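# Move box from drawer to desk, then close drawer

## Task

Lift the cardboard box out of the drawer that stands open, set it down on the desk, then push that drawer completely shut. No cabinet may end up noticeably moved, and the robot must finish upright and level, since a fall or a lean fails the job. Box and drawer must stay in their final state by themselves, not because the robot is holding them.

## Robot and tools

ROBOT. A LinearBot: a base that can drive in any direction, with a column about 1.75 m tall. A carriage moves 0 to 1.0 m along the column (lift_m) and holds two identical six-joint arms, each ending in a two-finger gripper. Arm bases sit about 0.57 m + lift_m above the floor, at x 0.27 and y +0.33 (left) or -0.33 (right) on the carriage, and parts of the carriage reach about 0.15 m lower. A hand reaches 0.78 m from its shoulder but only about 0.38 m below its arm base. A hand is about 0.16 m long and 0.1 m wide, 0.14 m with fingers open. The parked pose for joints 1-6 is 0, 0.05, 0.05, 1.45, 0, 0; parked, the robot is about 0.95 m wide and 0.7 m long. The wheel motors are weak (2 N m), so drives stop on contact at light pushes. Loose objects may occasionally get a brief shove from outside.

CAMERAS. carriage_camera is fixed, facing forward and tilted about 20 degrees down; left_wrist_camera and right_wrist_camera look out beyond the fingertips. All images are 504x504 pixels.

FRAMES. Base frame: origin on the floor below the base centre, x forward, y left, z up. left_hand and right_hand are reported in it, each the midpoint between that hand's finger pads, with quat_wxyz rotating base axes into hand axes (hand z runs along the fingers, fingers open along hand y; an upward-pointing hand with joints 1, 5, 6 at 0 reads 1, 0, 0, 0). The odometry frame is the base frame at scene start; base_odometry counts wheel rotation, so slip shows as travel; heading is left-positive, -3.142 to 3.142.

execute_actions. Argument actions: a list holding one action or nothing (empty just reports state and images). An action may contain base, joints or both; they start together and may finish at different times; no action runs past 15 s. base holds exactly one relative offset, measured from the base position in the latest state report: translate_m (metres, forward positive, -2 to 2), strafe_m (metres, left positive, -2 to 2) or rotate_rad (radians, counter-clockwise positive, -6.3 to 6.3). joints is a single object for both arms, each key an absolute target: lift_m 0 to 1 m; left_/right_joint1_rad -2.617 to 3.054 (vertical swivel, 0 ahead, positive to the left); joint2_rad 0 to 3.141 (shoulder: 0 upper arm back and level, 1.57 vertical, 3.14 forward and level); joint3_rad 0 to 3.141 (elbow: 0 folded, 3.14 straight); joint4_rad -1.57 to 1.57 (wrist pitch, positive lifts fingertips); joint5_rad -1.57 to 1.57 (wrist yaw, positive swings fingertips RIGHT); joint6_rad -2.094 to 2.094 (roll about the finger axis, positive clockwise viewed from the forearm); left_/right_gripper_m 0 to 0.093 m pad gap. Joints 1-3 move at up to 1.8 rad/s, 4-6 at 2.7 rad/s. Omitted joints or base may keep pushing toward earlier targets unreported. Optional cameras: list of carriage_camera, left_wrist_camera, right_wrist_camera or all; omitted or null gives all, [] none. Unknown keys or values outside range reject the whole call.

wait: seconds, 0 to 10; commands nothing and returns state and images. zoom_image: camera plus region [x0, y0, x1, y1] in pixels of that camera's latest full image, top-left origin, at most 504 by 504. read_manual: optional section, only "licences"; moves nothing. finished_scene: scene (integer, 1 or 2) closes the current scene irreversibly and reports success; the result must last. A reply without a tool call ends everything.

RESULTS. The pictures line lists cameras in image order. base_status and joint_status: done (for the base, the wheels turned the commanded amount, slip or not; a 1-2 mm move can fall short yet say done); off_target (settled elsewhere, may still push; normal for a gripper holding something); contact_stop or time_out (target dropped, holds in place). joint command not followed, often with a cause line, means a self-collision check blocked an arm's targets (gripper still obeyed); those joints read not_followed and may be retried on later actions. If a call reports a stop, remaining calls of that reply are skipped. on_its_own lists uncommanded behaviour; held at is a held target, not a position. motor_effort is percent of maximum, positive toward larger joint values, bracket is the peak; readings carry fixed bias and noise. Lift effort grows with load; if it keeps dropping while lowering, a hand is resting on something. drive_wheels (sign irrelevant) higher at rest than after free driving means the base is still pressing. Hand readings drift at long reach; a level hand drops 10-17 cm per kg; a straight arm may not lift 1 kg. Pads grip with roughly 45-60 N each. ARM HIT flags a hard self-collision.

HEAT. Outstretched or loaded arms heat quickly, even while you think. MOTOR HOT appears from 75 °C; at 90 °C that arm halts 10 s (OVER-TEMPERATURE FAULT, keys read limit_stop_at_motor_heat; resend them); at 100 °C its motors and gripper let go and the arm drops.

AVOID. No reading shows lean; check pictures. Tipping risk rises with a high carriage, extended arms, loads, pulling, or sudden drive stops; about 1.5 kg per hand with both arms forward can topple it. After a drive is blocked, back off about 0.2 m the way you came (or undo the turn), twice if still pressed; a retry may need two attempts. The base may slip under a table edge that then strikes the column; reversing into one can tip the robot. Arms have no contact stop: a blocked arm keeps pushing and snaps to target when freed. Never let the arms strike or squeeze each other; to untangle, move the blocked arm clear first, the other in a later action. Avoid drops, slams and forceful shoves.

Each tool is called after ">>>" by a JSON object that holds its "fn" and its "kwargs".

## Session

>>> {"fn": "execute_actions", "kwargs": {"actions": []}}

Scene clock: 0.00 s.
base_odometry: x=+0.000 y=+0.000 heading=+0.000 (m, m, rad; odometry frame)
base_status: not commanded
joint_positions: lift_m=+0.303 left_joint1_rad=+0.007 left_joint2_rad=+0.047 left_joint3_rad=+0.050 left_joint4_rad=+1.437 left_joint5_rad=+0.022 left_joint6_rad=+0.026 left_gripper_m=+0.094 right_joint1_rad=+0.000 right_joint2_rad=+0.057 right_joint3_rad=+0.026 right_joint4_rad=+1.405 right_joint5_rad=-0.006 right_joint6_rad=+0.000 right_gripper_m=+0.095
joint_status: not commanded
motor_effort: lift_m=+15 drive_wheels=+1 (%)
left_hand: x=+0.2880 y=+0.3102 z=+1.2756 quat_wxyz=(+0.998, +0.011, +0.065, +0.016) (m; base frame)
right_hand: x=+0.3063 y=-0.3126 z=+1.2672 quat_wxyz=(+0.995, -0.003, +0.098, +0.000) (m; base frame)
pictures: carriage_camera, left_wrist_camera, right_wrist_camera
Images, in order (width x height): carriage_camera 504x504, left_wrist_camera 504x504, right_wrist_camera 504x504.

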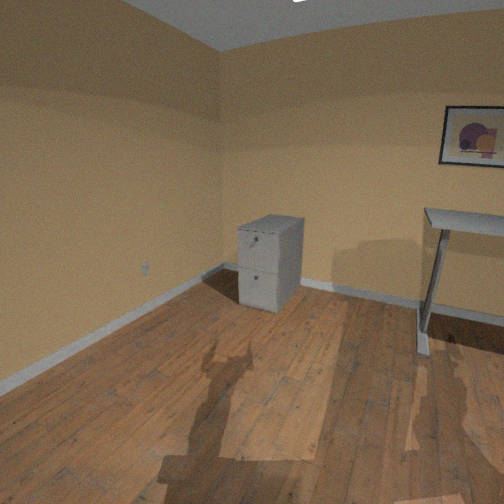

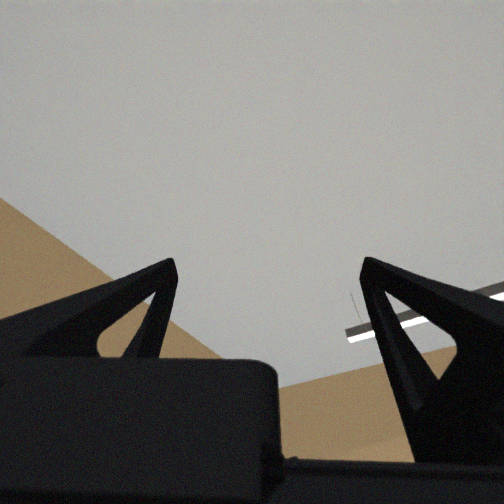

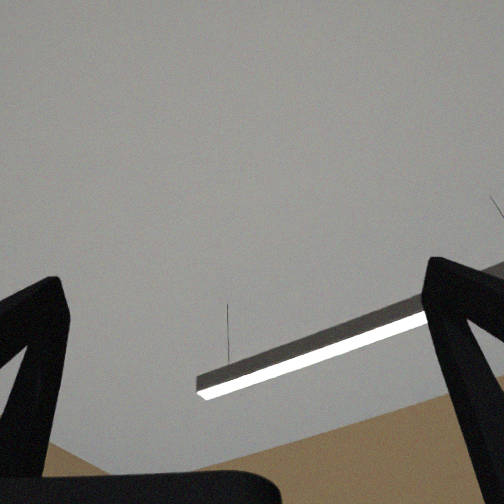

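>>> {"fn": "execute_actions", "kwargs": {"actions": [{"base":{"rotate_rad":-0.8}}], "cameras": ["carriage_camera"]}}

Scene clock: 2.47 s.
base_odometry: x=+0.000 y=+0.000 heading=-0.798 (m, m, rad; odometry frame)
base_status: done
joint_positions: lift_m=+0.303 left_joint1_rad=+0.007 left_joint2_rad=+0.047 left_joint3_rad=+0.050 left_joint4_rad=+1.436 left_joint5_rad=+0.022 left_joint6_rad=+0.026 left_gripper_m=+0.094 right_joint1_rad=+0.000 right_joint2_rad=+0.057 right_joint3_rad=+0.026 right_joint4_rad=+1.404 right_joint5_rad=-0.006 right_joint6_rad=+0.000 right_gripper_m=+0.095
joint_status: not commanded
motor_effort: lift_m=+15(15) drive_wheels=+14(33) (%)
left_hand: x=+0.2882 y=+0.3102 z=+1.2756 quat_wxyz=(+0.998, +0.011, +0.065, +0.016) (m; base frame)
right_hand: x=+0.3064 y=-0.3126 z=+1.2672 quat_wxyz=(+0.995, -0.003, +0.098, +0.000) (m; base frame)
pictures: carriage_camera
Images, in order (width x height): carriage_camera 504x504.

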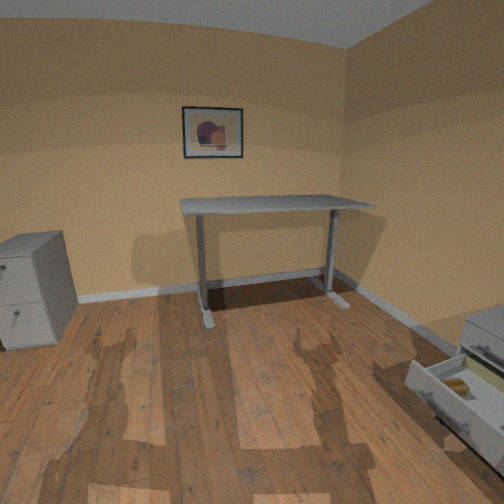

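>>> {"fn": "execute_actions", "kwargs": {"actions": [{"base":{"rotate_rad":-0.9}}], "cameras": ["carriage_camera"]}}

Scene clock: 4.97 s.
base_odometry: x=+0.000 y=+0.000 heading=-1.697 (m, m, rad; odometry frame)
base_status: done
joint_positions: lift_m=+0.303 left_joint1_rad=+0.007 left_joint2_rad=+0.047 left_joint3_rad=+0.050 left_joint4_rad=+1.436 left_joint5_rad=+0.022 left_joint6_rad=+0.026 left_gripper_m=+0.094 right_joint1_rad=+0.000 right_joint2_rad=+0.057 right_joint3_rad=+0.026 right_joint4_rad=+1.404 right_joint5_rad=-0.006 right_joint6_rad=+0.000 right_gripper_m=+0.095
joint_status: not commanded
motor_effort: lift_m=+15(15) drive_wheels=+14(35) (%)
left_hand: x=+0.2883 y=+0.3102 z=+1.2756 quat_wxyz=(+0.998, +0.011, +0.065, +0.016) (m; base frame)
right_hand: x=+0.3064 y=-0.3126 z=+1.2672 quat_wxyz=(+0.995, -0.003, +0.098, +0.000) (m; base frame)
pictures: carriage_camera
Images, in order (width x height): carriage_camera 504x504.

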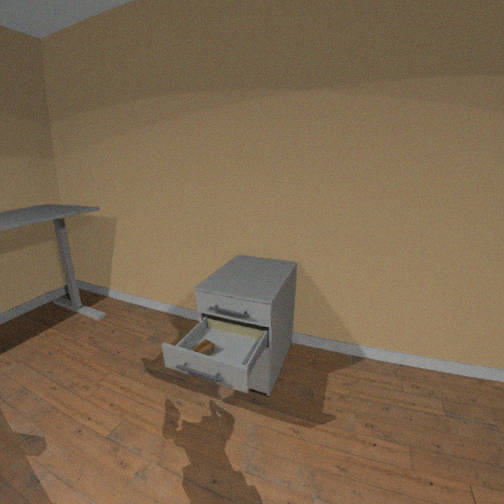

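>>> {"fn": "zoom_image", "kwargs": {"camera": "carriage_camera", "region": [140, 240, 320, 420]}}

Region (140, 240, 320, 420) of carriage_camera's 504x504 image, scaled by 2.800, with more detail than that image has.

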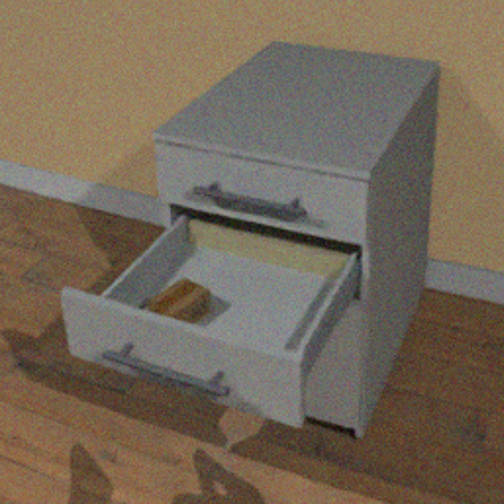

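>>> {"fn": "execute_actions", "kwargs": {"actions": [{"base":{"rotate_rad":-0.37},"joints":{"left_joint2_rad":2.7,"left_joint3_rad":1.46,"left_joint4_rad":-0.33}}], "cameras": []}}

>>> {"fn": "execute_actions", "kwargs": {"actions": [{"base":{"strafe_m":0.38}}], "cameras": []}}

>>> {"fn": "execute_actions", "kwargs": {"actions": [{"base":{"translate_m":0.35}}], "cameras": ["carriage_camera","left_wrist_camera"]}}

Scene clock: 8.97 s.
base_odometry: x=+0.000 y=+0.000 heading=-2.066 (m, m, rad; odometry frame)
base_status: done
joint_positions: lift_m=+0.303 left_joint1_rad=+0.007 left_joint2_rad=+2.697 left_joint3_rad=+1.458 left_joint4_rad=-0.331 left_joint5_rad=+0.022 left_joint6_rad=+0.026 left_gripper_m=+0.094 right_joint1_rad=+0.000 right_joint2_rad=+0.057 right_joint3_rad=+0.026 right_joint4_rad=+1.404 right_joint5_rad=-0.006 right_joint6_rad=+0.000 right_gripper_m=+0.095
joint_status: all done
motor_effort: lift_m=+16(15) drive_wheels=+11(35) (%)
left_hand: x=+0.6500 y=+0.3127 z=+0.6141 quat_wxyz=(+0.000, +0.010, +1.000, -0.011) (m; base frame)
right_hand: x=+0.3064 y=-0.3126 z=+1.2672 quat_wxyz=(+0.995, -0.003, +0.099, +0.000) (m; base frame)
pictures: none
No camera images: the call's "cameras" was empty. Leave "cameras" out to get every camera's image.

Scene clock: 11.83 s.
base_odometry: x=+0.334 y=-0.181 heading=-2.067 (m, m, rad; odometry frame)
base_status: done
joint_positions: lift_m=+0.303 left_joint1_rad=+0.008 left_joint2_rad=+2.697 left_joint3_rad=+1.458 left_joint4_rad=-0.330 left_joint5_rad=+0.022 left_joint6_rad=+0.026 left_gripper_m=+0.094 right_joint1_rad=+0.000 right_joint2_rad=+0.057 right_joint3_rad=+0.026 right_joint4_rad=+1.404 right_joint5_rad=-0.006 right_joint6_rad=+0.000 right_gripper_m=+0.095
joint_status: not commanded
motor_effort: lift_m=+15(16) drive_wheels=-7(37) (%)
left_hand: x=+0.6501 y=+0.3132 z=+0.6141 quat_wxyz=(+0.001, +0.009, +1.000, -0.011) (m; base frame)
right_hand: x=+0.3064 y=-0.3126 z=+1.2672 quat_wxyz=(+0.995, -0.003, +0.099, +0.000) (m; base frame)
pictures: none
No camera images: the call's "cameras" was empty. Leave "cameras" out to get every camera's image.

Scene clock: 14.60 s.
base_odometry: x=+0.168 y=-0.489 heading=-2.066 (m, m, rad; odometry frame)
base_status: done
joint_positions: lift_m=+0.303 left_joint1_rad=+0.007 left_joint2_rad=+2.697 left_joint3_rad=+1.458 left_joint4_rad=-0.330 left_joint5_rad=+0.022 left_joint6_rad=+0.026 left_gripper_m=+0.094 right_joint1_rad=+0.000 right_joint2_rad=+0.057 right_joint3_rad=+0.026 right_joint4_rad=+1.404 right_joint5_rad=-0.006 right_joint6_rad=+0.000 right_gripper_m=+0.095
joint_status: not commanded
motor_effort: lift_m=+16(16) drive_wheels=-6(30) (%)
left_hand: x=+0.6502 y=+0.3127 z=+0.6141 quat_wxyz=(+0.001, +0.010, +1.000, -0.011) (m; base frame)
right_hand: x=+0.3064 y=-0.3126 z=+1.2672 quat_wxyz=(+0.995, -0.003, +0.098, +0.000) (m; base frame)
pictures: carriage_camera, left_wrist_camera
Images, in order (width x height): carriage_camera 504x504, left_wrist_camera 504x504.

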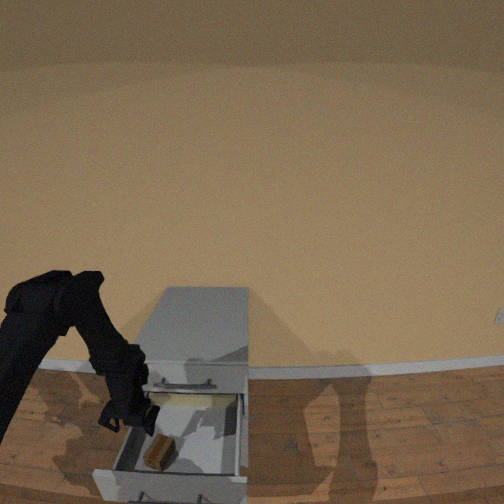

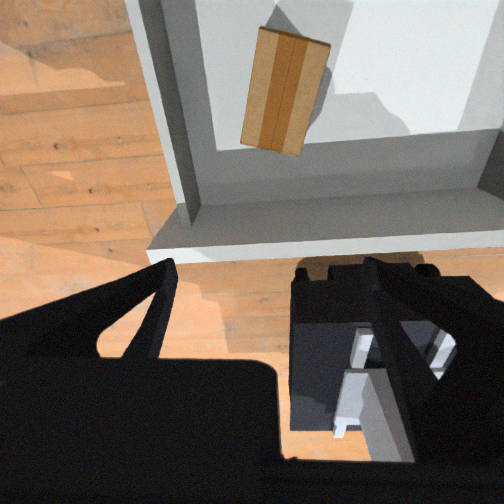

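>>> {"fn": "zoom_image", "kwargs": {"camera": "carriage_camera", "region": [80, 364, 260, 504]}}

Region (80, 364, 260, 504) of carriage_camera's 504x504 image, scaled by 2.800, with more detail than that image has.

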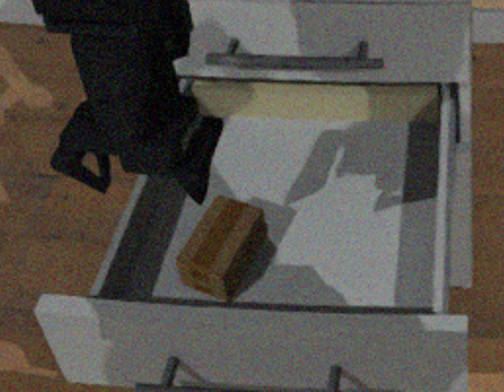

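>>> {"fn": "execute_actions", "kwargs": {"actions": [{"base":{"translate_m":0.075},"joints":{"left_joint6_rad":0.24,"lift_m":0.2}}], "cameras": ["carriage_camera","left_wrist_camera"]}}

Scene clock: 16.70 s.
base_odometry: x=+0.133 y=-0.555 heading=-2.066 (m, m, rad; odometry frame)
base_status: done
joint_positions: lift_m=+0.200 left_joint1_rad=+0.007 left_joint2_rad=+2.697 left_joint3_rad=+1.458 left_joint4_rad=-0.328 left_joint5_rad=+0.022 left_joint6_rad=+0.235 left_gripper_m=+0.094 right_joint1_rad=+0.000 right_joint2_rad=+0.057 right_joint3_rad=+0.026 right_joint4_rad=+1.404 right_joint5_rad=-0.006 right_joint6_rad=+0.000 right_gripper_m=+0.095
joint_status: all done
motor_effort: lift_m=+16(16) drive_wheels=-6(40) (%)
left_hand: x=+0.6507 y=+0.3127 z=+0.5112 quat_wxyz=(+0.003, +0.114, +0.993, -0.010) (m; base frame)
right_hand: x=+0.3064 y=-0.3126 z=+1.1643 quat_wxyz=(+0.995, -0.003, +0.098, +0.000) (m; base frame)
pictures: carriage_camera, left_wrist_camera
Images, in order (width x height): carriage_camera 504x504, left_wrist_camera 504x504.

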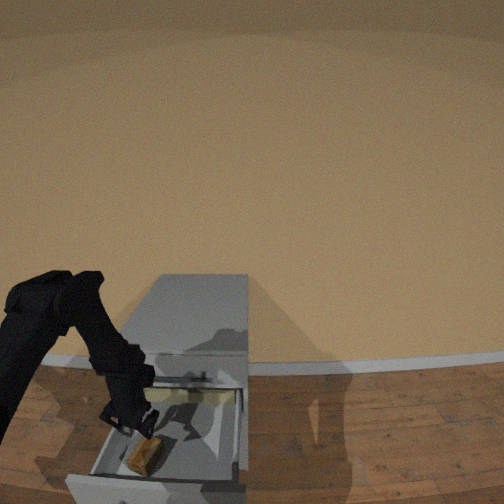

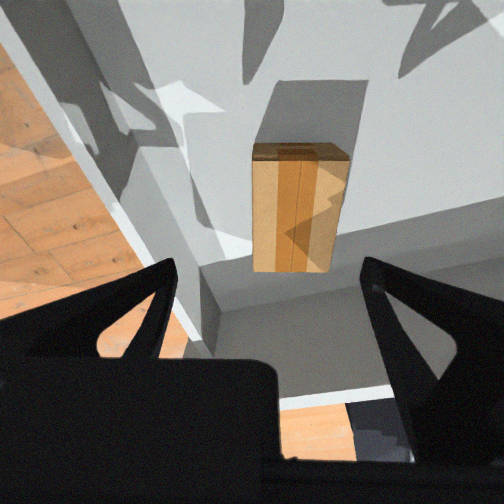

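>>> {"fn": "execute_actions", "kwargs": {"actions": [{"base":{"translate_m":-0.025},"joints":{"left_joint1_rad":-0.062,"left_joint6_rad":0.17,"lift_m":0.13}}], "cameras": ["carriage_camera","left_wrist_camera"]}}

Scene clock: 17.80 s.
base_odometry: x=+0.145 y=-0.533 heading=-2.065 (m, m, rad; odometry frame)
base_status: done
joint_positions: lift_m=+0.130 left_joint1_rad=-0.070 left_joint2_rad=+2.697 left_joint3_rad=+1.458 left_joint4_rad=-0.331 left_joint5_rad=+0.022 left_joint6_rad=+0.174 left_gripper_m=+0.094 right_joint1_rad=+0.000 right_joint2_rad=+0.057 right_joint3_rad=+0.026 right_joint4_rad=+1.404 right_joint5_rad=-0.006 right_joint6_rad=+0.000 right_gripper_m=+0.095
joint_status: all done
motor_effort: lift_m=+16(17) drive_wheels=+4(34) (%)
left_hand: x=+0.6486 y=+0.2825 z=+0.4412 quat_wxyz=(+0.001, +0.121, +0.993, -0.011) (m; base frame)
right_hand: x=+0.3064 y=-0.3126 z=+1.0943 quat_wxyz=(+0.995, -0.003, +0.098, +0.000) (m; base frame)
pictures: carriage_camera, left_wrist_camera
Images, in order (width x height): carriage_camera 504x504, left_wrist_camera 504x504.

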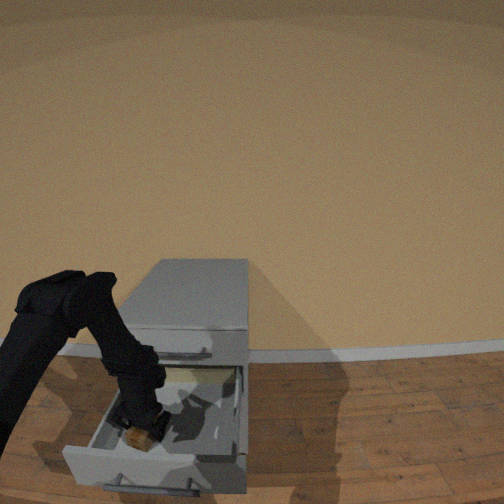

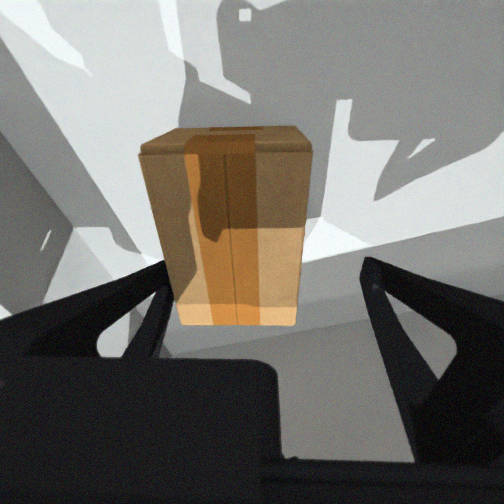

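>>> {"fn": "execute_actions", "kwargs": {"actions": [{"joints":{"left_joint1_rad":-0.022,"left_joint6_rad":0.21}}], "cameras": ["left_wrist_camera"]}}

Scene clock: 18.53 s.
base_odometry: x=+0.145 y=-0.533 heading=-2.065 (m, m, rad; odometry frame)
base_status: not commanded
joint_positions: lift_m=+0.130 left_joint1_rad=-0.019 left_joint2_rad=+2.697 left_joint3_rad=+1.458 left_joint4_rad=-0.331 left_joint5_rad=+0.022 left_joint6_rad=+0.208 left_gripper_m=+0.094 right_joint1_rad=+0.000 right_joint2_rad=+0.057 right_joint3_rad=+0.026 right_joint4_rad=+1.404 right_joint5_rad=-0.006 right_joint6_rad=+0.000 right_gripper_m=+0.095
joint_status: all done
motor_effort: lift_m=+16(16) drive_wheels=+4(4) (%)
left_hand: x=+0.6497 y=+0.3025 z=+0.4412 quat_wxyz=(+0.001, +0.113, +0.994, -0.011) (m; base frame)
right_hand: x=+0.3064 y=-0.3126 z=+1.0943 quat_wxyz=(+0.995, -0.003, +0.098, +0.000) (m; base frame)
pictures: left_wrist_camera
Images, in order (width x height): left_wrist_camera 504x504.

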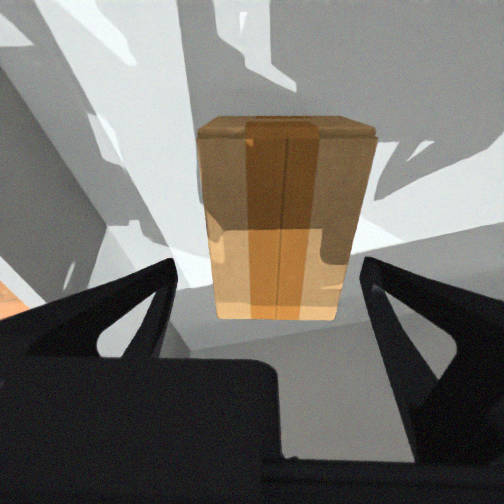

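>>> {"fn": "execute_actions", "kwargs": {"actions": [{"joints":{"lift_m":0.10}}], "cameras": ["left_wrist_camera","carriage_camera"]}}

Scene clock: 19.30 s.
base_odometry: x=+0.145 y=-0.533 heading=-2.065 (m, m, rad; odometry frame)
base_status: not commanded
joint_positions: lift_m=+0.100 left_joint1_rad=-0.019 left_joint2_rad=+2.699 left_joint3_rad=+1.458 left_joint4_rad=-0.329 left_joint5_rad=+0.022 left_joint6_rad=+0.208 left_gripper_m=+0.094 right_joint1_rad=+0.000 right_joint2_rad=+0.057 right_joint3_rad=+0.026 right_joint4_rad=+1.404 right_joint5_rad=-0.006 right_joint6_rad=+0.000 right_gripper_m=+0.095
joint_status: all done
motor_effort: lift_m=+16(17) drive_wheels=+3(4) (%)
left_hand: x=+0.6499 y=+0.3025 z=+0.4107 quat_wxyz=(+0.002, +0.113, +0.994, -0.011) (m; base frame)
right_hand: x=+0.3064 y=-0.3126 z=+1.0643 quat_wxyz=(+0.995, -0.003, +0.098, +0.000) (m; base frame)
pictures: carriage_camera, left_wrist_camera
Images, in order (width x height): carriage_camera 504x504, left_wrist_camera 504x504.

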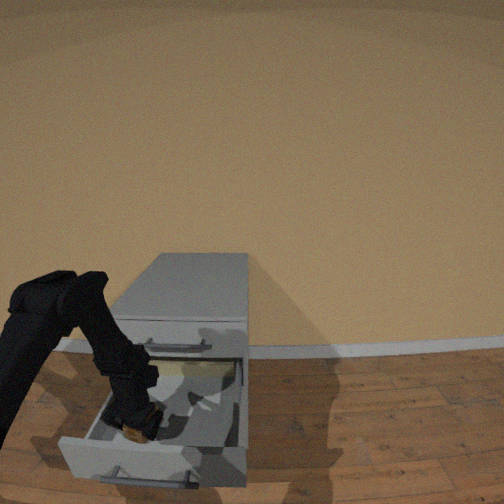

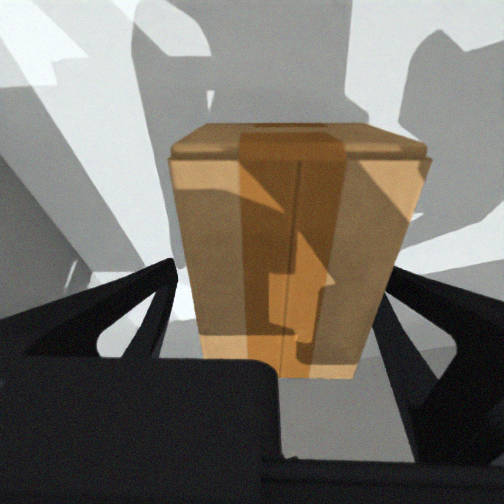

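>>> {"fn": "execute_actions", "kwargs": {"actions": [{"joints":{"lift_m":0.092}}], "cameras": []}}

>>> {"fn": "execute_actions", "kwargs": {"actions": [{"joints":{"left_gripper_m":0.03}}], "cameras": ["left_wrist_camera"]}}

Scene clock: 19.93 s.
base_odometry: x=+0.145 y=-0.533 heading=-2.065 (m, m, rad; odometry frame)
base_status: not commanded
joint_positions: lift_m=+0.092 left_joint1_rad=-0.020 left_joint2_rad=+2.691 left_joint3_rad=+1.458 left_joint4_rad=-0.331 left_joint5_rad=+0.016 left_joint6_rad=+0.208 left_gripper_m=+0.094 right_joint1_rad=+0.000 right_joint2_rad=+0.057 right_joint3_rad=+0.026 right_joint4_rad=+1.404 right_joint5_rad=-0.006 right_joint6_rad=+0.000 right_gripper_m=+0.095
joint_status: all done
motor_effort: lift_m=+15(16) drive_wheels=+3(3) (%)
left_hand: x=+0.6519 y=+0.3031 z=+0.4057 quat_wxyz=(+0.004, +0.113, +0.994, -0.008) (m; base frame)
right_hand: x=+0.3064 y=-0.3126 z=+1.0564 quat_wxyz=(+0.995, -0.003, +0.098, +0.000) (m; base frame)
pictures: none
No camera images: the call's "cameras" was empty. Leave "cameras" out to get every camera's image.

Scene clock: 20.57 s.
base_odometry: x=+0.145 y=-0.533 heading=-2.065 (m, m, rad; odometry frame)
base_status: not commanded
joint_positions: lift_m=+0.092 left_joint1_rad=-0.020 left_joint2_rad=+2.691 left_joint3_rad=+1.458 left_joint4_rad=-0.330 left_joint5_rad=+0.015 left_joint6_rad=+0.208 left_gripper_m=+0.059 right_joint1_rad=+0.000 right_joint2_rad=+0.057 right_joint3_rad=+0.026 right_joint4_rad=+1.404 right_joint5_rad=-0.006 right_joint6_rad=+0.000 right_gripper_m=+0.095
joint_status: left_gripper_m off_target (ended at +0.059, target +0.030)
motor_effort: lift_m=+15(15) drive_wheels=+3(3) (%)
left_hand: x=+0.6522 y=+0.3033 z=+0.4057 quat_wxyz=(+0.005, +0.114, +0.993, -0.007) (m; base frame)
right_hand: x=+0.3064 y=-0.3126 z=+1.0564 quat_wxyz=(+0.995, -0.003, +0.098, +0.000) (m; base frame)
pictures: left_wrist_camera
Images, in order (width x height): left_wrist_camera 504x504.

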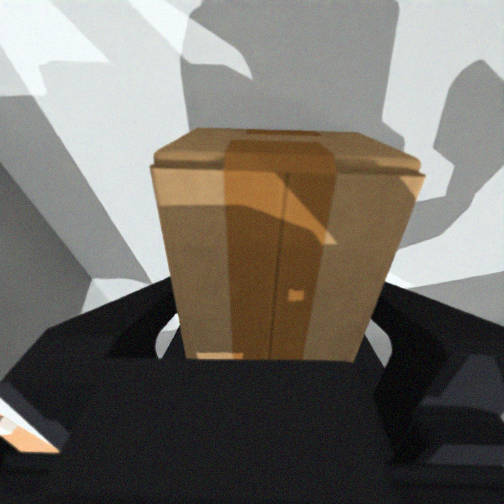

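>>> {"fn": "execute_actions", "kwargs": {"actions": [{"joints":{"lift_m":0.27,"right_joint2_rad":2.69,"right_joint3_rad":0.846,"right_joint4_rad":1.344,"right_joint6_rad":1.57,"right_gripper_m":0.0}}], "cameras": ["carriage_camera"]}}

>>> {"fn": "execute_actions", "kwargs": {"actions": [{"base":{"translate_m":-0.25}}], "cameras": []}}

>>> {"fn": "execute_actions", "kwargs": {"actions": [{"base":{"strafe_m":0.39},"joints":{"lift_m":0.02}}]}}

Scene clock: 24.27 s.
base_odometry: x=+0.145 y=-0.533 heading=-2.065 (m, m, rad; odometry frame)
base_status: not commanded
joint_positions: lift_m=+0.270 left_joint1_rad=-0.020 left_joint2_rad=+2.696 left_joint3_rad=+1.458 left_joint4_rad=-0.329 left_joint5_rad=+0.015 left_joint6_rad=+0.208 left_gripper_m=+0.059 right_joint1_rad=+0.000 right_joint2_rad=+2.680 right_joint3_rad=+0.846 right_joint4_rad=+1.337 right_joint5_rad=-0.006 right_joint6_rad=+1.566 right_gripper_m=+0.001
joint_status: all done
motor_effort: lift_m=+15(19) drive_wheels=+3(4) (%)
left_hand: x=+0.6506 y=+0.3033 z=+0.5816 quat_wxyz=(+0.002, +0.114, +0.993, -0.007) (m; base frame)
right_hand: x=+0.7216 y=-0.3126 z=+0.6737 quat_wxyz=(+0.360, +0.605, +0.610, +0.363) (m; base frame)
pictures: carriage_camera
Images, in order (width x height): carriage_camera 504x504.

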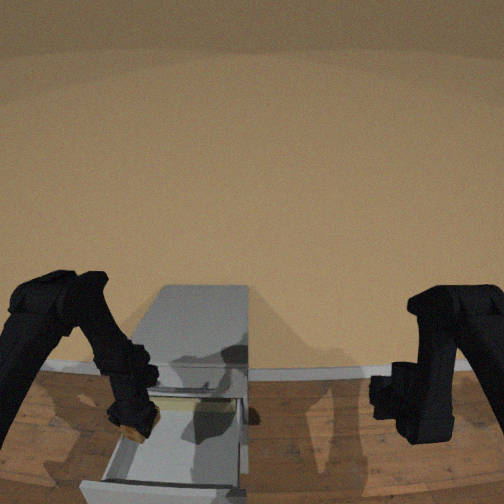

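Scene clock: 26.67 s.
base_odometry: x=+0.263 y=-0.313 heading=-2.065 (m, m, rad; odometry frame)
base_status: done
joint_positions: lift_m=+0.270 left_joint1_rad=-0.020 left_joint2_rad=+2.696 left_joint3_rad=+1.458 left_joint4_rad=-0.330 left_joint5_rad=+0.015 left_joint6_rad=+0.208 left_gripper_m=+0.059 right_joint1_rad=+0.000 right_joint2_rad=+2.680 right_joint3_rad=+0.846 right_joint4_rad=+1.340 right_joint5_rad=-0.006 right_joint6_rad=+1.566 right_gripper_m=+0.001
joint_status: not commanded
motor_effort: lift_m=+15(15) drive_wheels=-4(40) (%)
left_hand: x=+0.6504 y=+0.3032 z=+0.5816 quat_wxyz=(+0.002, +0.114, +0.993, -0.007) (m; base frame)
right_hand: x=+0.7221 y=-0.3126 z=+0.6746 quat_wxyz=(+0.362, +0.605, +0.610, +0.364) (m; base frame)
pictures: none
No camera images: the call's "cameras" was empty. Leave "cameras" out to get every camera's image.

Scene clock: 29.57 s.
base_odometry: x=+0.607 y=-0.498 heading=-2.065 (m, m, rad; odometry frame)
base_status: done
joint_positions: lift_m=+0.020 left_joint1_rad=-0.020 left_joint2_rad=+2.701 left_joint3_rad=+1.458 left_joint4_rad=-0.330 left_joint5_rad=+0.015 left_joint6_rad=+0.208 left_gripper_m=+0.059 right_joint1_rad=+0.000 right_joint2_rad=+2.681 right_joint3_rad=+0.846 right_joint4_rad=+1.340 right_joint5_rad=-0.006 right_joint6_rad=+1.566 right_gripper_m=+0.001
joint_status: all done
motor_effort: lift_m=+16(17) drive_wheels=-4(28) (%)
left_hand: x=+0.6487 y=+0.3031 z=+0.3298 quat_wxyz=(-0.001, +0.114, +0.993, -0.008) (m; base frame)
right_hand: x=+0.7219 y=-0.3126 z=+0.4241 quat_wxyz=(+0.361, +0.605, +0.610, +0.363) (m; base frame)
pictures: carriage_camera, left_wrist_camera, right_wrist_camera
Images, in order (width x height): carriage_camera 504x504, left_wrist_camera 504x504, right_wrist_camera 504x504.

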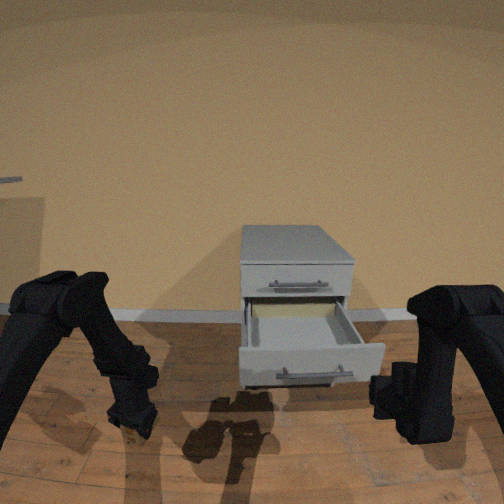

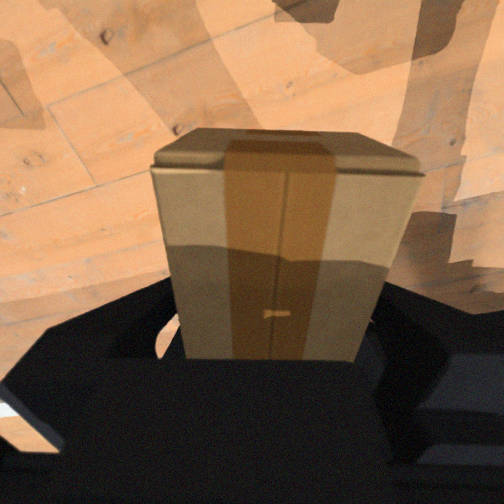

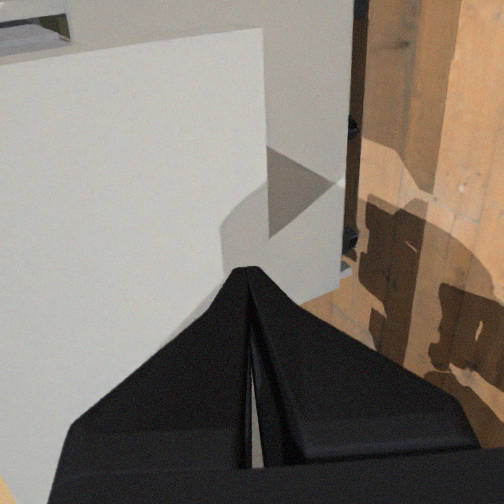

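>>> {"fn": "execute_actions", "kwargs": {"actions": [{"base":{"translate_m":0.08},"joints":{"right_joint1_rad":-0.06,"lift_m":0.035}}], "cameras": ["carriage_camera","right_wrist_camera"]}}

Scene clock: 31.30 s.
base_odometry: x=+0.569 y=-0.569 heading=-2.064 (m, m, rad; odometry frame)
base_status: done
joint_positions: lift_m=+0.035 left_joint1_rad=-0.020 left_joint2_rad=+2.697 left_joint3_rad=+1.458 left_joint4_rad=-0.330 left_joint5_rad=+0.016 left_joint6_rad=+0.208 left_gripper_m=+0.059 right_joint1_rad=-0.064 right_joint2_rad=+2.683 right_joint3_rad=+0.844 right_joint4_rad=+1.332 right_joint5_rad=-0.006 right_joint6_rad=+1.566 right_gripper_m=+0.001
joint_status: all done
motor_effort: lift_m=+15(18) drive_wheels=-6(31) (%)
left_hand: x=+0.6503 y=+0.3030 z=+0.3465 quat_wxyz=(+0.002, +0.114, +0.993, -0.008) (m; base frame)
right_hand: x=+0.7187 y=-0.3426 z=+0.4363 quat_wxyz=(+0.369, +0.626, +0.592, +0.348) (m; base frame)
pictures: carriage_camera, right_wrist_camera
Images, in order (width x height): carriage_camera 504x504, right_wrist_camera 504x504.

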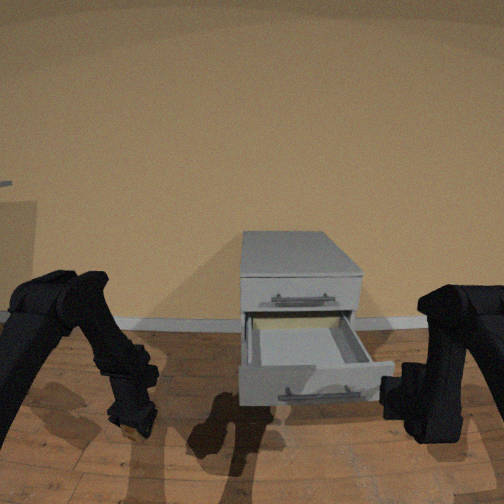

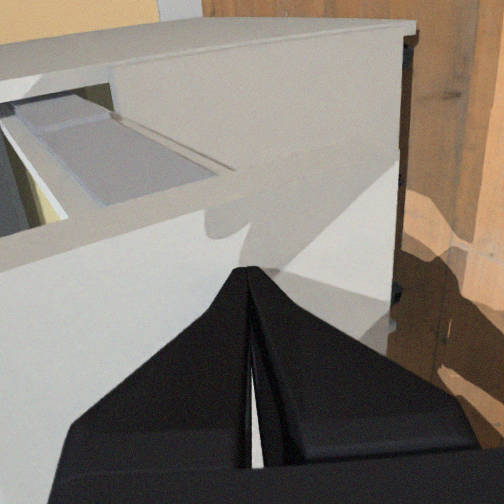

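>>> {"fn": "execute_actions", "kwargs": {"actions": [{"base":{"translate_m":0.24}}], "cameras": ["carriage_camera","right_wrist_camera"]}}

Scene clock: 33.80 s.
base_odometry: x=+0.456 y=-0.781 heading=-2.063 (m, m, rad; odometry frame)
base_status: done
joint_positions: lift_m=+0.035 left_joint1_rad=-0.020 left_joint2_rad=+2.697 left_joint3_rad=+1.458 left_joint4_rad=-0.330 left_joint5_rad=+0.016 left_joint6_rad=+0.208 left_gripper_m=+0.059 right_joint1_rad=-0.064 right_joint2_rad=+2.683 right_joint3_rad=+0.844 right_joint4_rad=+1.328 right_joint5_rad=-0.004 right_joint6_rad=+1.566 right_gripper_m=+0.001
joint_status: not commanded
motor_effort: lift_m=+15(15) drive_wheels=-6(41) (%)
left_hand: x=+0.6503 y=+0.3030 z=+0.3465 quat_wxyz=(+0.002, +0.114, +0.993, -0.008) (m; base frame)
right_hand: x=+0.7180 y=-0.3427 z=+0.4352 quat_wxyz=(+0.368, +0.627, +0.593, +0.346) (m; base frame)
pictures: carriage_camera, right_wrist_camera
Images, in order (width x height): carriage_camera 504x504, right_wrist_camera 504x504.

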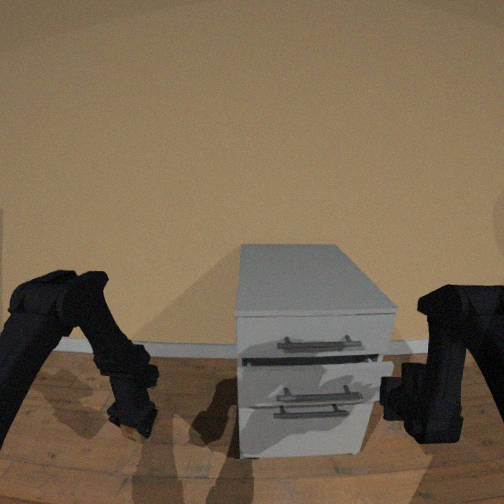

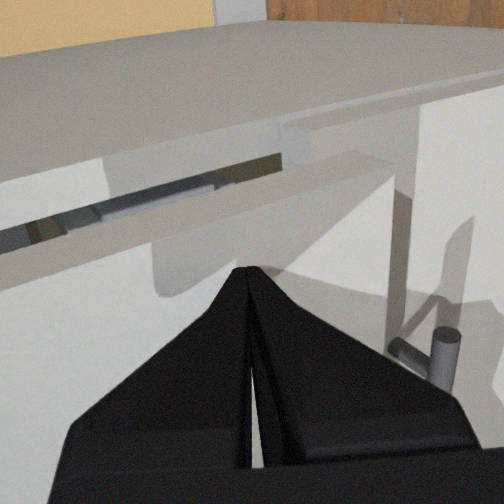

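>>> {"fn": "execute_actions", "kwargs": {"actions": [{"base":{"translate_m":0.035},"joints":{"right_joint1_rad":-0.04}}], "cameras": ["carriage_camera","right_wrist_camera"]}}

Scene clock: 34.90 s.
base_odometry: x=+0.439 y=-0.812 heading=-2.063 (m, m, rad; odometry frame)
base_status: done
joint_positions: lift_m=+0.035 left_joint1_rad=-0.021 left_joint2_rad=+2.697 left_joint3_rad=+1.458 left_joint4_rad=-0.330 left_joint5_rad=+0.016 left_joint6_rad=+0.208 left_gripper_m=+0.059 right_joint1_rad=-0.048 right_joint2_rad=+2.683 right_joint3_rad=+0.844 right_joint4_rad=+1.337 right_joint5_rad=-0.002 right_joint6_rad=+1.566 right_gripper_m=+0.001
joint_status: all done
motor_effort: lift_m=+15(15) drive_wheels=-3(40) (%)
left_hand: x=+0.6504 y=+0.3029 z=+0.3465 quat_wxyz=(+0.002, +0.114, +0.993, -0.008) (m; base frame)
right_hand: x=+0.7196 y=-0.3355 z=+0.4373 quat_wxyz=(+0.369, +0.621, +0.596, +0.351) (m; base frame)
pictures: carriage_camera, right_wrist_camera
Images, in order (width x height): carriage_camera 504x504, right_wrist_camera 504x504.

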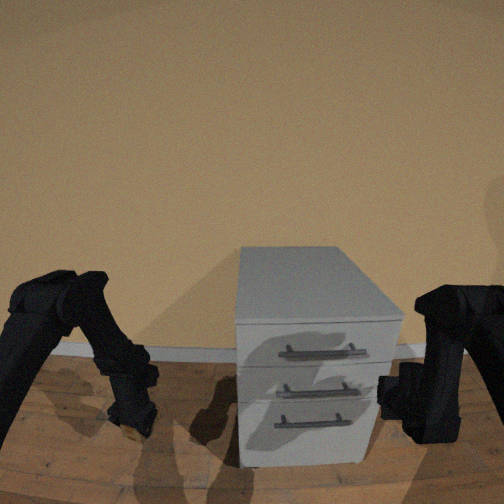

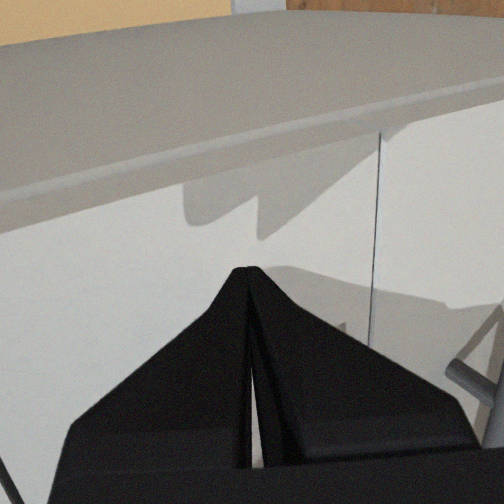

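>>> {"fn": "execute_actions", "kwargs": {"actions": [{"base":{"translate_m":-0.05},"joints":{"lift_m":0.75}}], "cameras": []}}

>>> {"fn": "execute_actions", "kwargs": {"actions": [{"base":{"rotate_rad":1.2},"joints":{"right_joint1_rad":0,"right_joint2_rad":0.05,"right_joint3_rad":0.05,"right_joint4_rad":1.45,"right_joint6_rad":0}}], "cameras": ["carriage_camera"]}}

Scene clock: 38.60 s.
base_odometry: x=+0.463 y=-0.767 heading=-2.063 (m, m, rad; odometry frame)
base_status: done
joint_positions: lift_m=+0.750 left_joint1_rad=-0.021 left_joint2_rad=+2.696 left_joint3_rad=+1.458 left_joint4_rad=-0.329 left_joint5_rad=+0.016 left_joint6_rad=+0.208 left_gripper_m=+0.059 right_joint1_rad=-0.046 right_joint2_rad=+2.684 right_joint3_rad=+0.844 right_joint4_rad=+1.350 right_joint5_rad=-0.002 right_joint6_rad=+1.566 right_gripper_m=+0.001
joint_status: all done
motor_effort: lift_m=+15(19) drive_wheels=+7(35) (%)
left_hand: x=+0.6506 y=+0.3028 z=+1.0617 quat_wxyz=(+0.002, +0.114, +0.993, -0.008) (m; base frame)
right_hand: x=+0.7209 y=-0.3348 z=+1.1547 quat_wxyz=(+0.372, +0.619, +0.594, +0.355) (m; base frame)
pictures: none
No camera images: the call's "cameras" was empty. Leave "cameras" out to get every camera's image.

Scene clock: 41.33 s.
base_odometry: x=+0.463 y=-0.767 heading=-0.865 (m, m, rad; odometry frame)
base_status: done
joint_positions: lift_m=+0.750 left_joint1_rad=-0.015 left_joint2_rad=+2.696 left_joint3_rad=+1.458 left_joint4_rad=-0.327 left_joint5_rad=+0.016 left_joint6_rad=+0.208 left_gripper_m=+0.059 right_joint1_rad=-0.006 right_joint2_rad=+0.068 right_joint3_rad=+0.065 right_joint4_rad=+1.449 right_joint5_rad=-0.002 right_joint6_rad=+0.003 right_gripper_m=+0.001
joint_status: all done
motor_effort: lift_m=+15(16) drive_wheels=+12(37) (%)
left_hand: x=+0.6513 y=+0.3050 z=+1.0616 quat_wxyz=(+0.004, +0.111, +0.994, -0.008) (m; base frame)
right_hand: x=+0.2872 y=-0.3136 z=+1.7271 quat_wxyz=(+0.998, -0.001, +0.062, -0.001) (m; base frame)
pictures: carriage_camera
Images, in order (width x height): carriage_camera 504x504.

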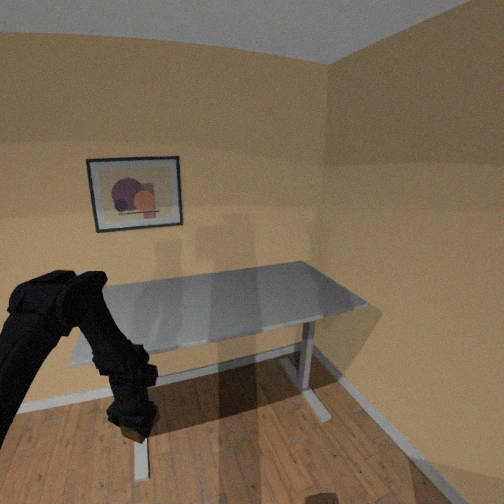

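>>> {"fn": "execute_actions", "kwargs": {"actions": [{"base":{"translate_m":0.68},"joints":{"lift_m":0.79}}], "cameras": ["carriage_camera","left_wrist_camera"]}}

Scene clock: 45.30 s.
base_odometry: x=+0.905 y=-1.284 heading=-0.864 (m, m, rad; odometry frame)
base_status: done
joint_positions: lift_m=+0.790 left_joint1_rad=-0.017 left_joint2_rad=+2.695 left_joint3_rad=+1.458 left_joint4_rad=-0.330 left_joint5_rad=+0.016 left_joint6_rad=+0.208 left_gripper_m=+0.059 right_joint1_rad=-0.006 right_joint2_rad=+0.068 right_joint3_rad=+0.063 right_joint4_rad=+1.449 right_joint5_rad=-0.002 right_joint6_rad=+0.003 right_gripper_m=+0.001
joint_status: all done
motor_effort: lift_m=+15(18) drive_wheels=-7(38) (%)
left_hand: x=+0.6509 y=+0.3041 z=+1.1023 quat_wxyz=(+0.003, +0.112, +0.994, -0.008) (m; base frame)
right_hand: x=+0.2879 y=-0.3136 z=+1.7666 quat_wxyz=(+0.998, -0.001, +0.063, -0.001) (m; base frame)
pictures: carriage_camera, left_wrist_camera
Images, in order (width x height): carriage_camera 504x504, left_wrist_camera 504x504.

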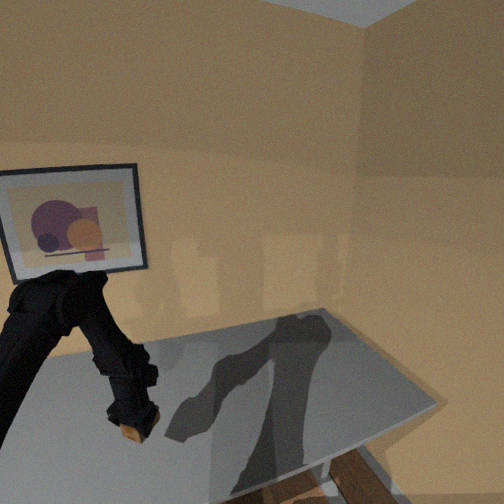

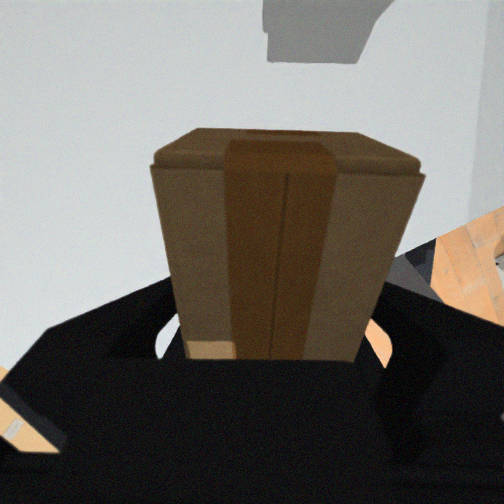

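>>> {"fn": "execute_actions", "kwargs": {"actions": [{"base":{"translate_m":0.04},"joints":{"lift_m":0.71}}], "cameras": ["carriage_camera","left_wrist_camera"]}}

Scene clock: 46.57 s.
base_odometry: x=+0.931 y=-1.315 heading=-0.863 (m, m, rad; odometry frame)
base_status: done
joint_positions: lift_m=+0.710 left_joint1_rad=-0.018 left_joint2_rad=+2.701 left_joint3_rad=+1.458 left_joint4_rad=-0.328 left_joint5_rad=+0.016 left_joint6_rad=+0.208 left_gripper_m=+0.059 right_joint1_rad=-0.006 right_joint2_rad=+0.068 right_joint3_rad=+0.061 right_joint4_rad=+1.448 right_joint5_rad=-0.002 right_joint6_rad=+0.003 right_gripper_m=+0.001
joint_status: all done
motor_effort: lift_m=+16(17) drive_wheels=-6(40) (%)
left_hand: x=+0.6493 y=+0.3037 z=+1.0200 quat_wxyz=(+0.001, +0.113, +0.994, -0.008) (m; base frame)
right_hand: x=+0.2885 y=-0.3136 z=+1.6859 quat_wxyz=(+0.998, -0.001, +0.064, -0.001) (m; base frame)
pictures: carriage_camera, left_wrist_camera
Images, in order (width x height): carriage_camera 504x504, left_wrist_camera 504x504.

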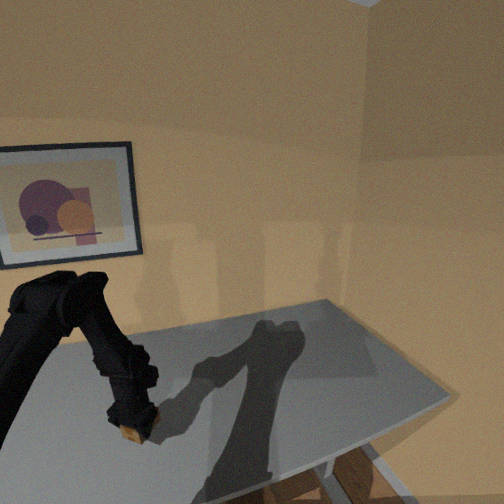

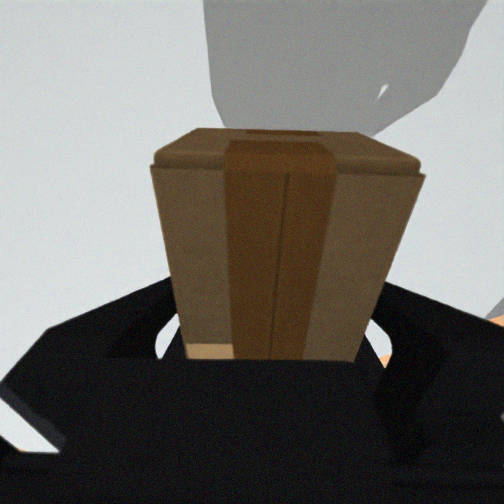

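>>> {"fn": "execute_actions", "kwargs": {"actions": [{"joints":{"lift_m":0.69}}], "cameras": ["left_wrist_camera"]}}

Scene clock: 47.23 s.
base_odometry: x=+0.931 y=-1.315 heading=-0.863 (m, m, rad; odometry frame)
base_status: not commanded
joint_positions: lift_m=+0.690 left_joint1_rad=-0.018 left_joint2_rad=+2.702 left_joint3_rad=+1.458 left_joint4_rad=-0.330 left_joint5_rad=+0.016 left_joint6_rad=+0.208 left_gripper_m=+0.059 right_joint1_rad=-0.006 right_joint2_rad=+0.068 right_joint3_rad=+0.061 right_joint4_rad=+1.449 right_joint5_rad=-0.002 right_joint6_rad=+0.003 right_gripper_m=+0.001
joint_status: all done
motor_effort: lift_m=+16(17) drive_wheels=-5(6) (%)
left_hand: x=+0.6484 y=+0.3037 z=+0.9993 quat_wxyz=(-0.001, +0.113, +0.994, -0.008) (m; base frame)
right_hand: x=+0.2884 y=-0.3136 z=+1.6659 quat_wxyz=(+0.998, -0.001, +0.064, -0.001) (m; base frame)
pictures: left_wrist_camera
Images, in order (width x height): left_wrist_camera 504x504.

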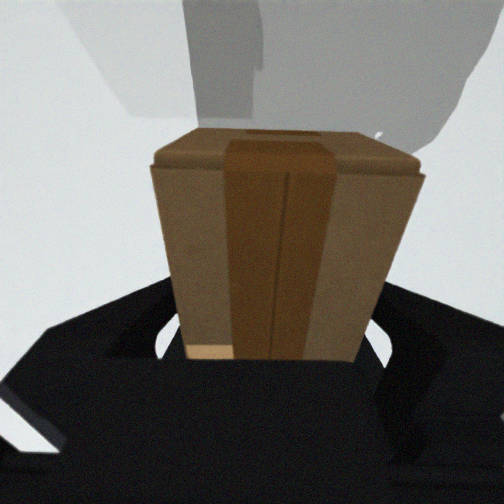

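>>> {"fn": "execute_actions", "kwargs": {"actions": [{"joints":{"lift_m":0.672}}], "cameras": ["left_wrist_camera"]}}

Scene clock: 47.87 s.
base_odometry: x=+0.931 y=-1.315 heading=-0.863 (m, m, rad; odometry frame)
base_status: not commanded
joint_positions: lift_m=+0.672 left_joint1_rad=-0.018 left_joint2_rad=+2.703 left_joint3_rad=+1.458 left_joint4_rad=-0.330 left_joint5_rad=+0.016 left_joint6_rad=+0.208 left_gripper_m=+0.059 right_joint1_rad=-0.006 right_joint2_rad=+0.068 right_joint3_rad=+0.061 right_joint4_rad=+1.449 right_joint5_rad=-0.002 right_joint6_rad=+0.003 right_gripper_m=+0.001
joint_status: all done
motor_effort: lift_m=+16(17) drive_wheels=-5(6) (%)
left_hand: x=+0.6481 y=+0.3037 z=+0.9810 quat_wxyz=(-0.001, +0.113, +0.994, -0.008) (m; base frame)
right_hand: x=+0.2887 y=-0.3136 z=+1.6477 quat_wxyz=(+0.998, -0.001, +0.064, -0.001) (m; base frame)
pictures: left_wrist_camera
Images, in order (width x height): left_wrist_camera 504x504.

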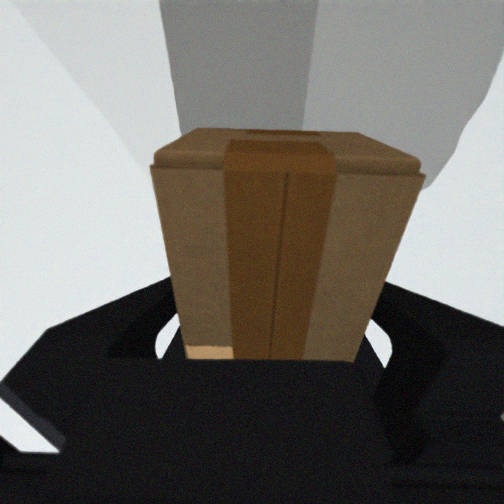

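>>> {"fn": "execute_actions", "kwargs": {"actions": [{"joints":{"lift_m":0.655}}], "cameras": ["left_wrist_camera"]}}

Scene clock: 48.47 s.
base_odometry: x=+0.931 y=-1.315 heading=-0.863 (m, m, rad; odometry frame)
base_status: not commanded
joint_positions: lift_m=+0.655 left_joint1_rad=-0.019 left_joint2_rad=+2.699 left_joint3_rad=+1.458 left_joint4_rad=-0.327 left_joint5_rad=+0.016 left_joint6_rad=+0.209 left_gripper_m=+0.059 right_joint1_rad=-0.006 right_joint2_rad=+0.068 right_joint3_rad=+0.060 right_joint4_rad=+1.449 right_joint5_rad=-0.002 right_joint6_rad=+0.003 right_gripper_m=+0.001
joint_status: all done
motor_effort: lift_m=+16(17) drive_wheels=+6(7) (%)
left_hand: x=+0.6503 y=+0.3035 z=+0.9657 quat_wxyz=(+0.002, +0.113, +0.994, -0.008) (m; base frame)
right_hand: x=+0.2887 y=-0.3135 z=+1.6306 quat_wxyz=(+0.998, -0.001, +0.064, -0.001) (m; base frame)
pictures: left_wrist_camera
Images, in order (width x height): left_wrist_camera 504x504.

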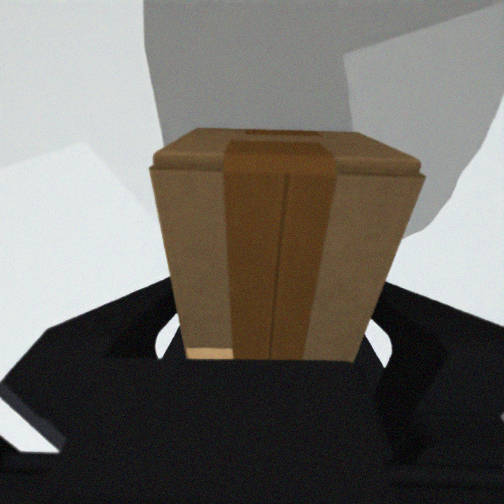

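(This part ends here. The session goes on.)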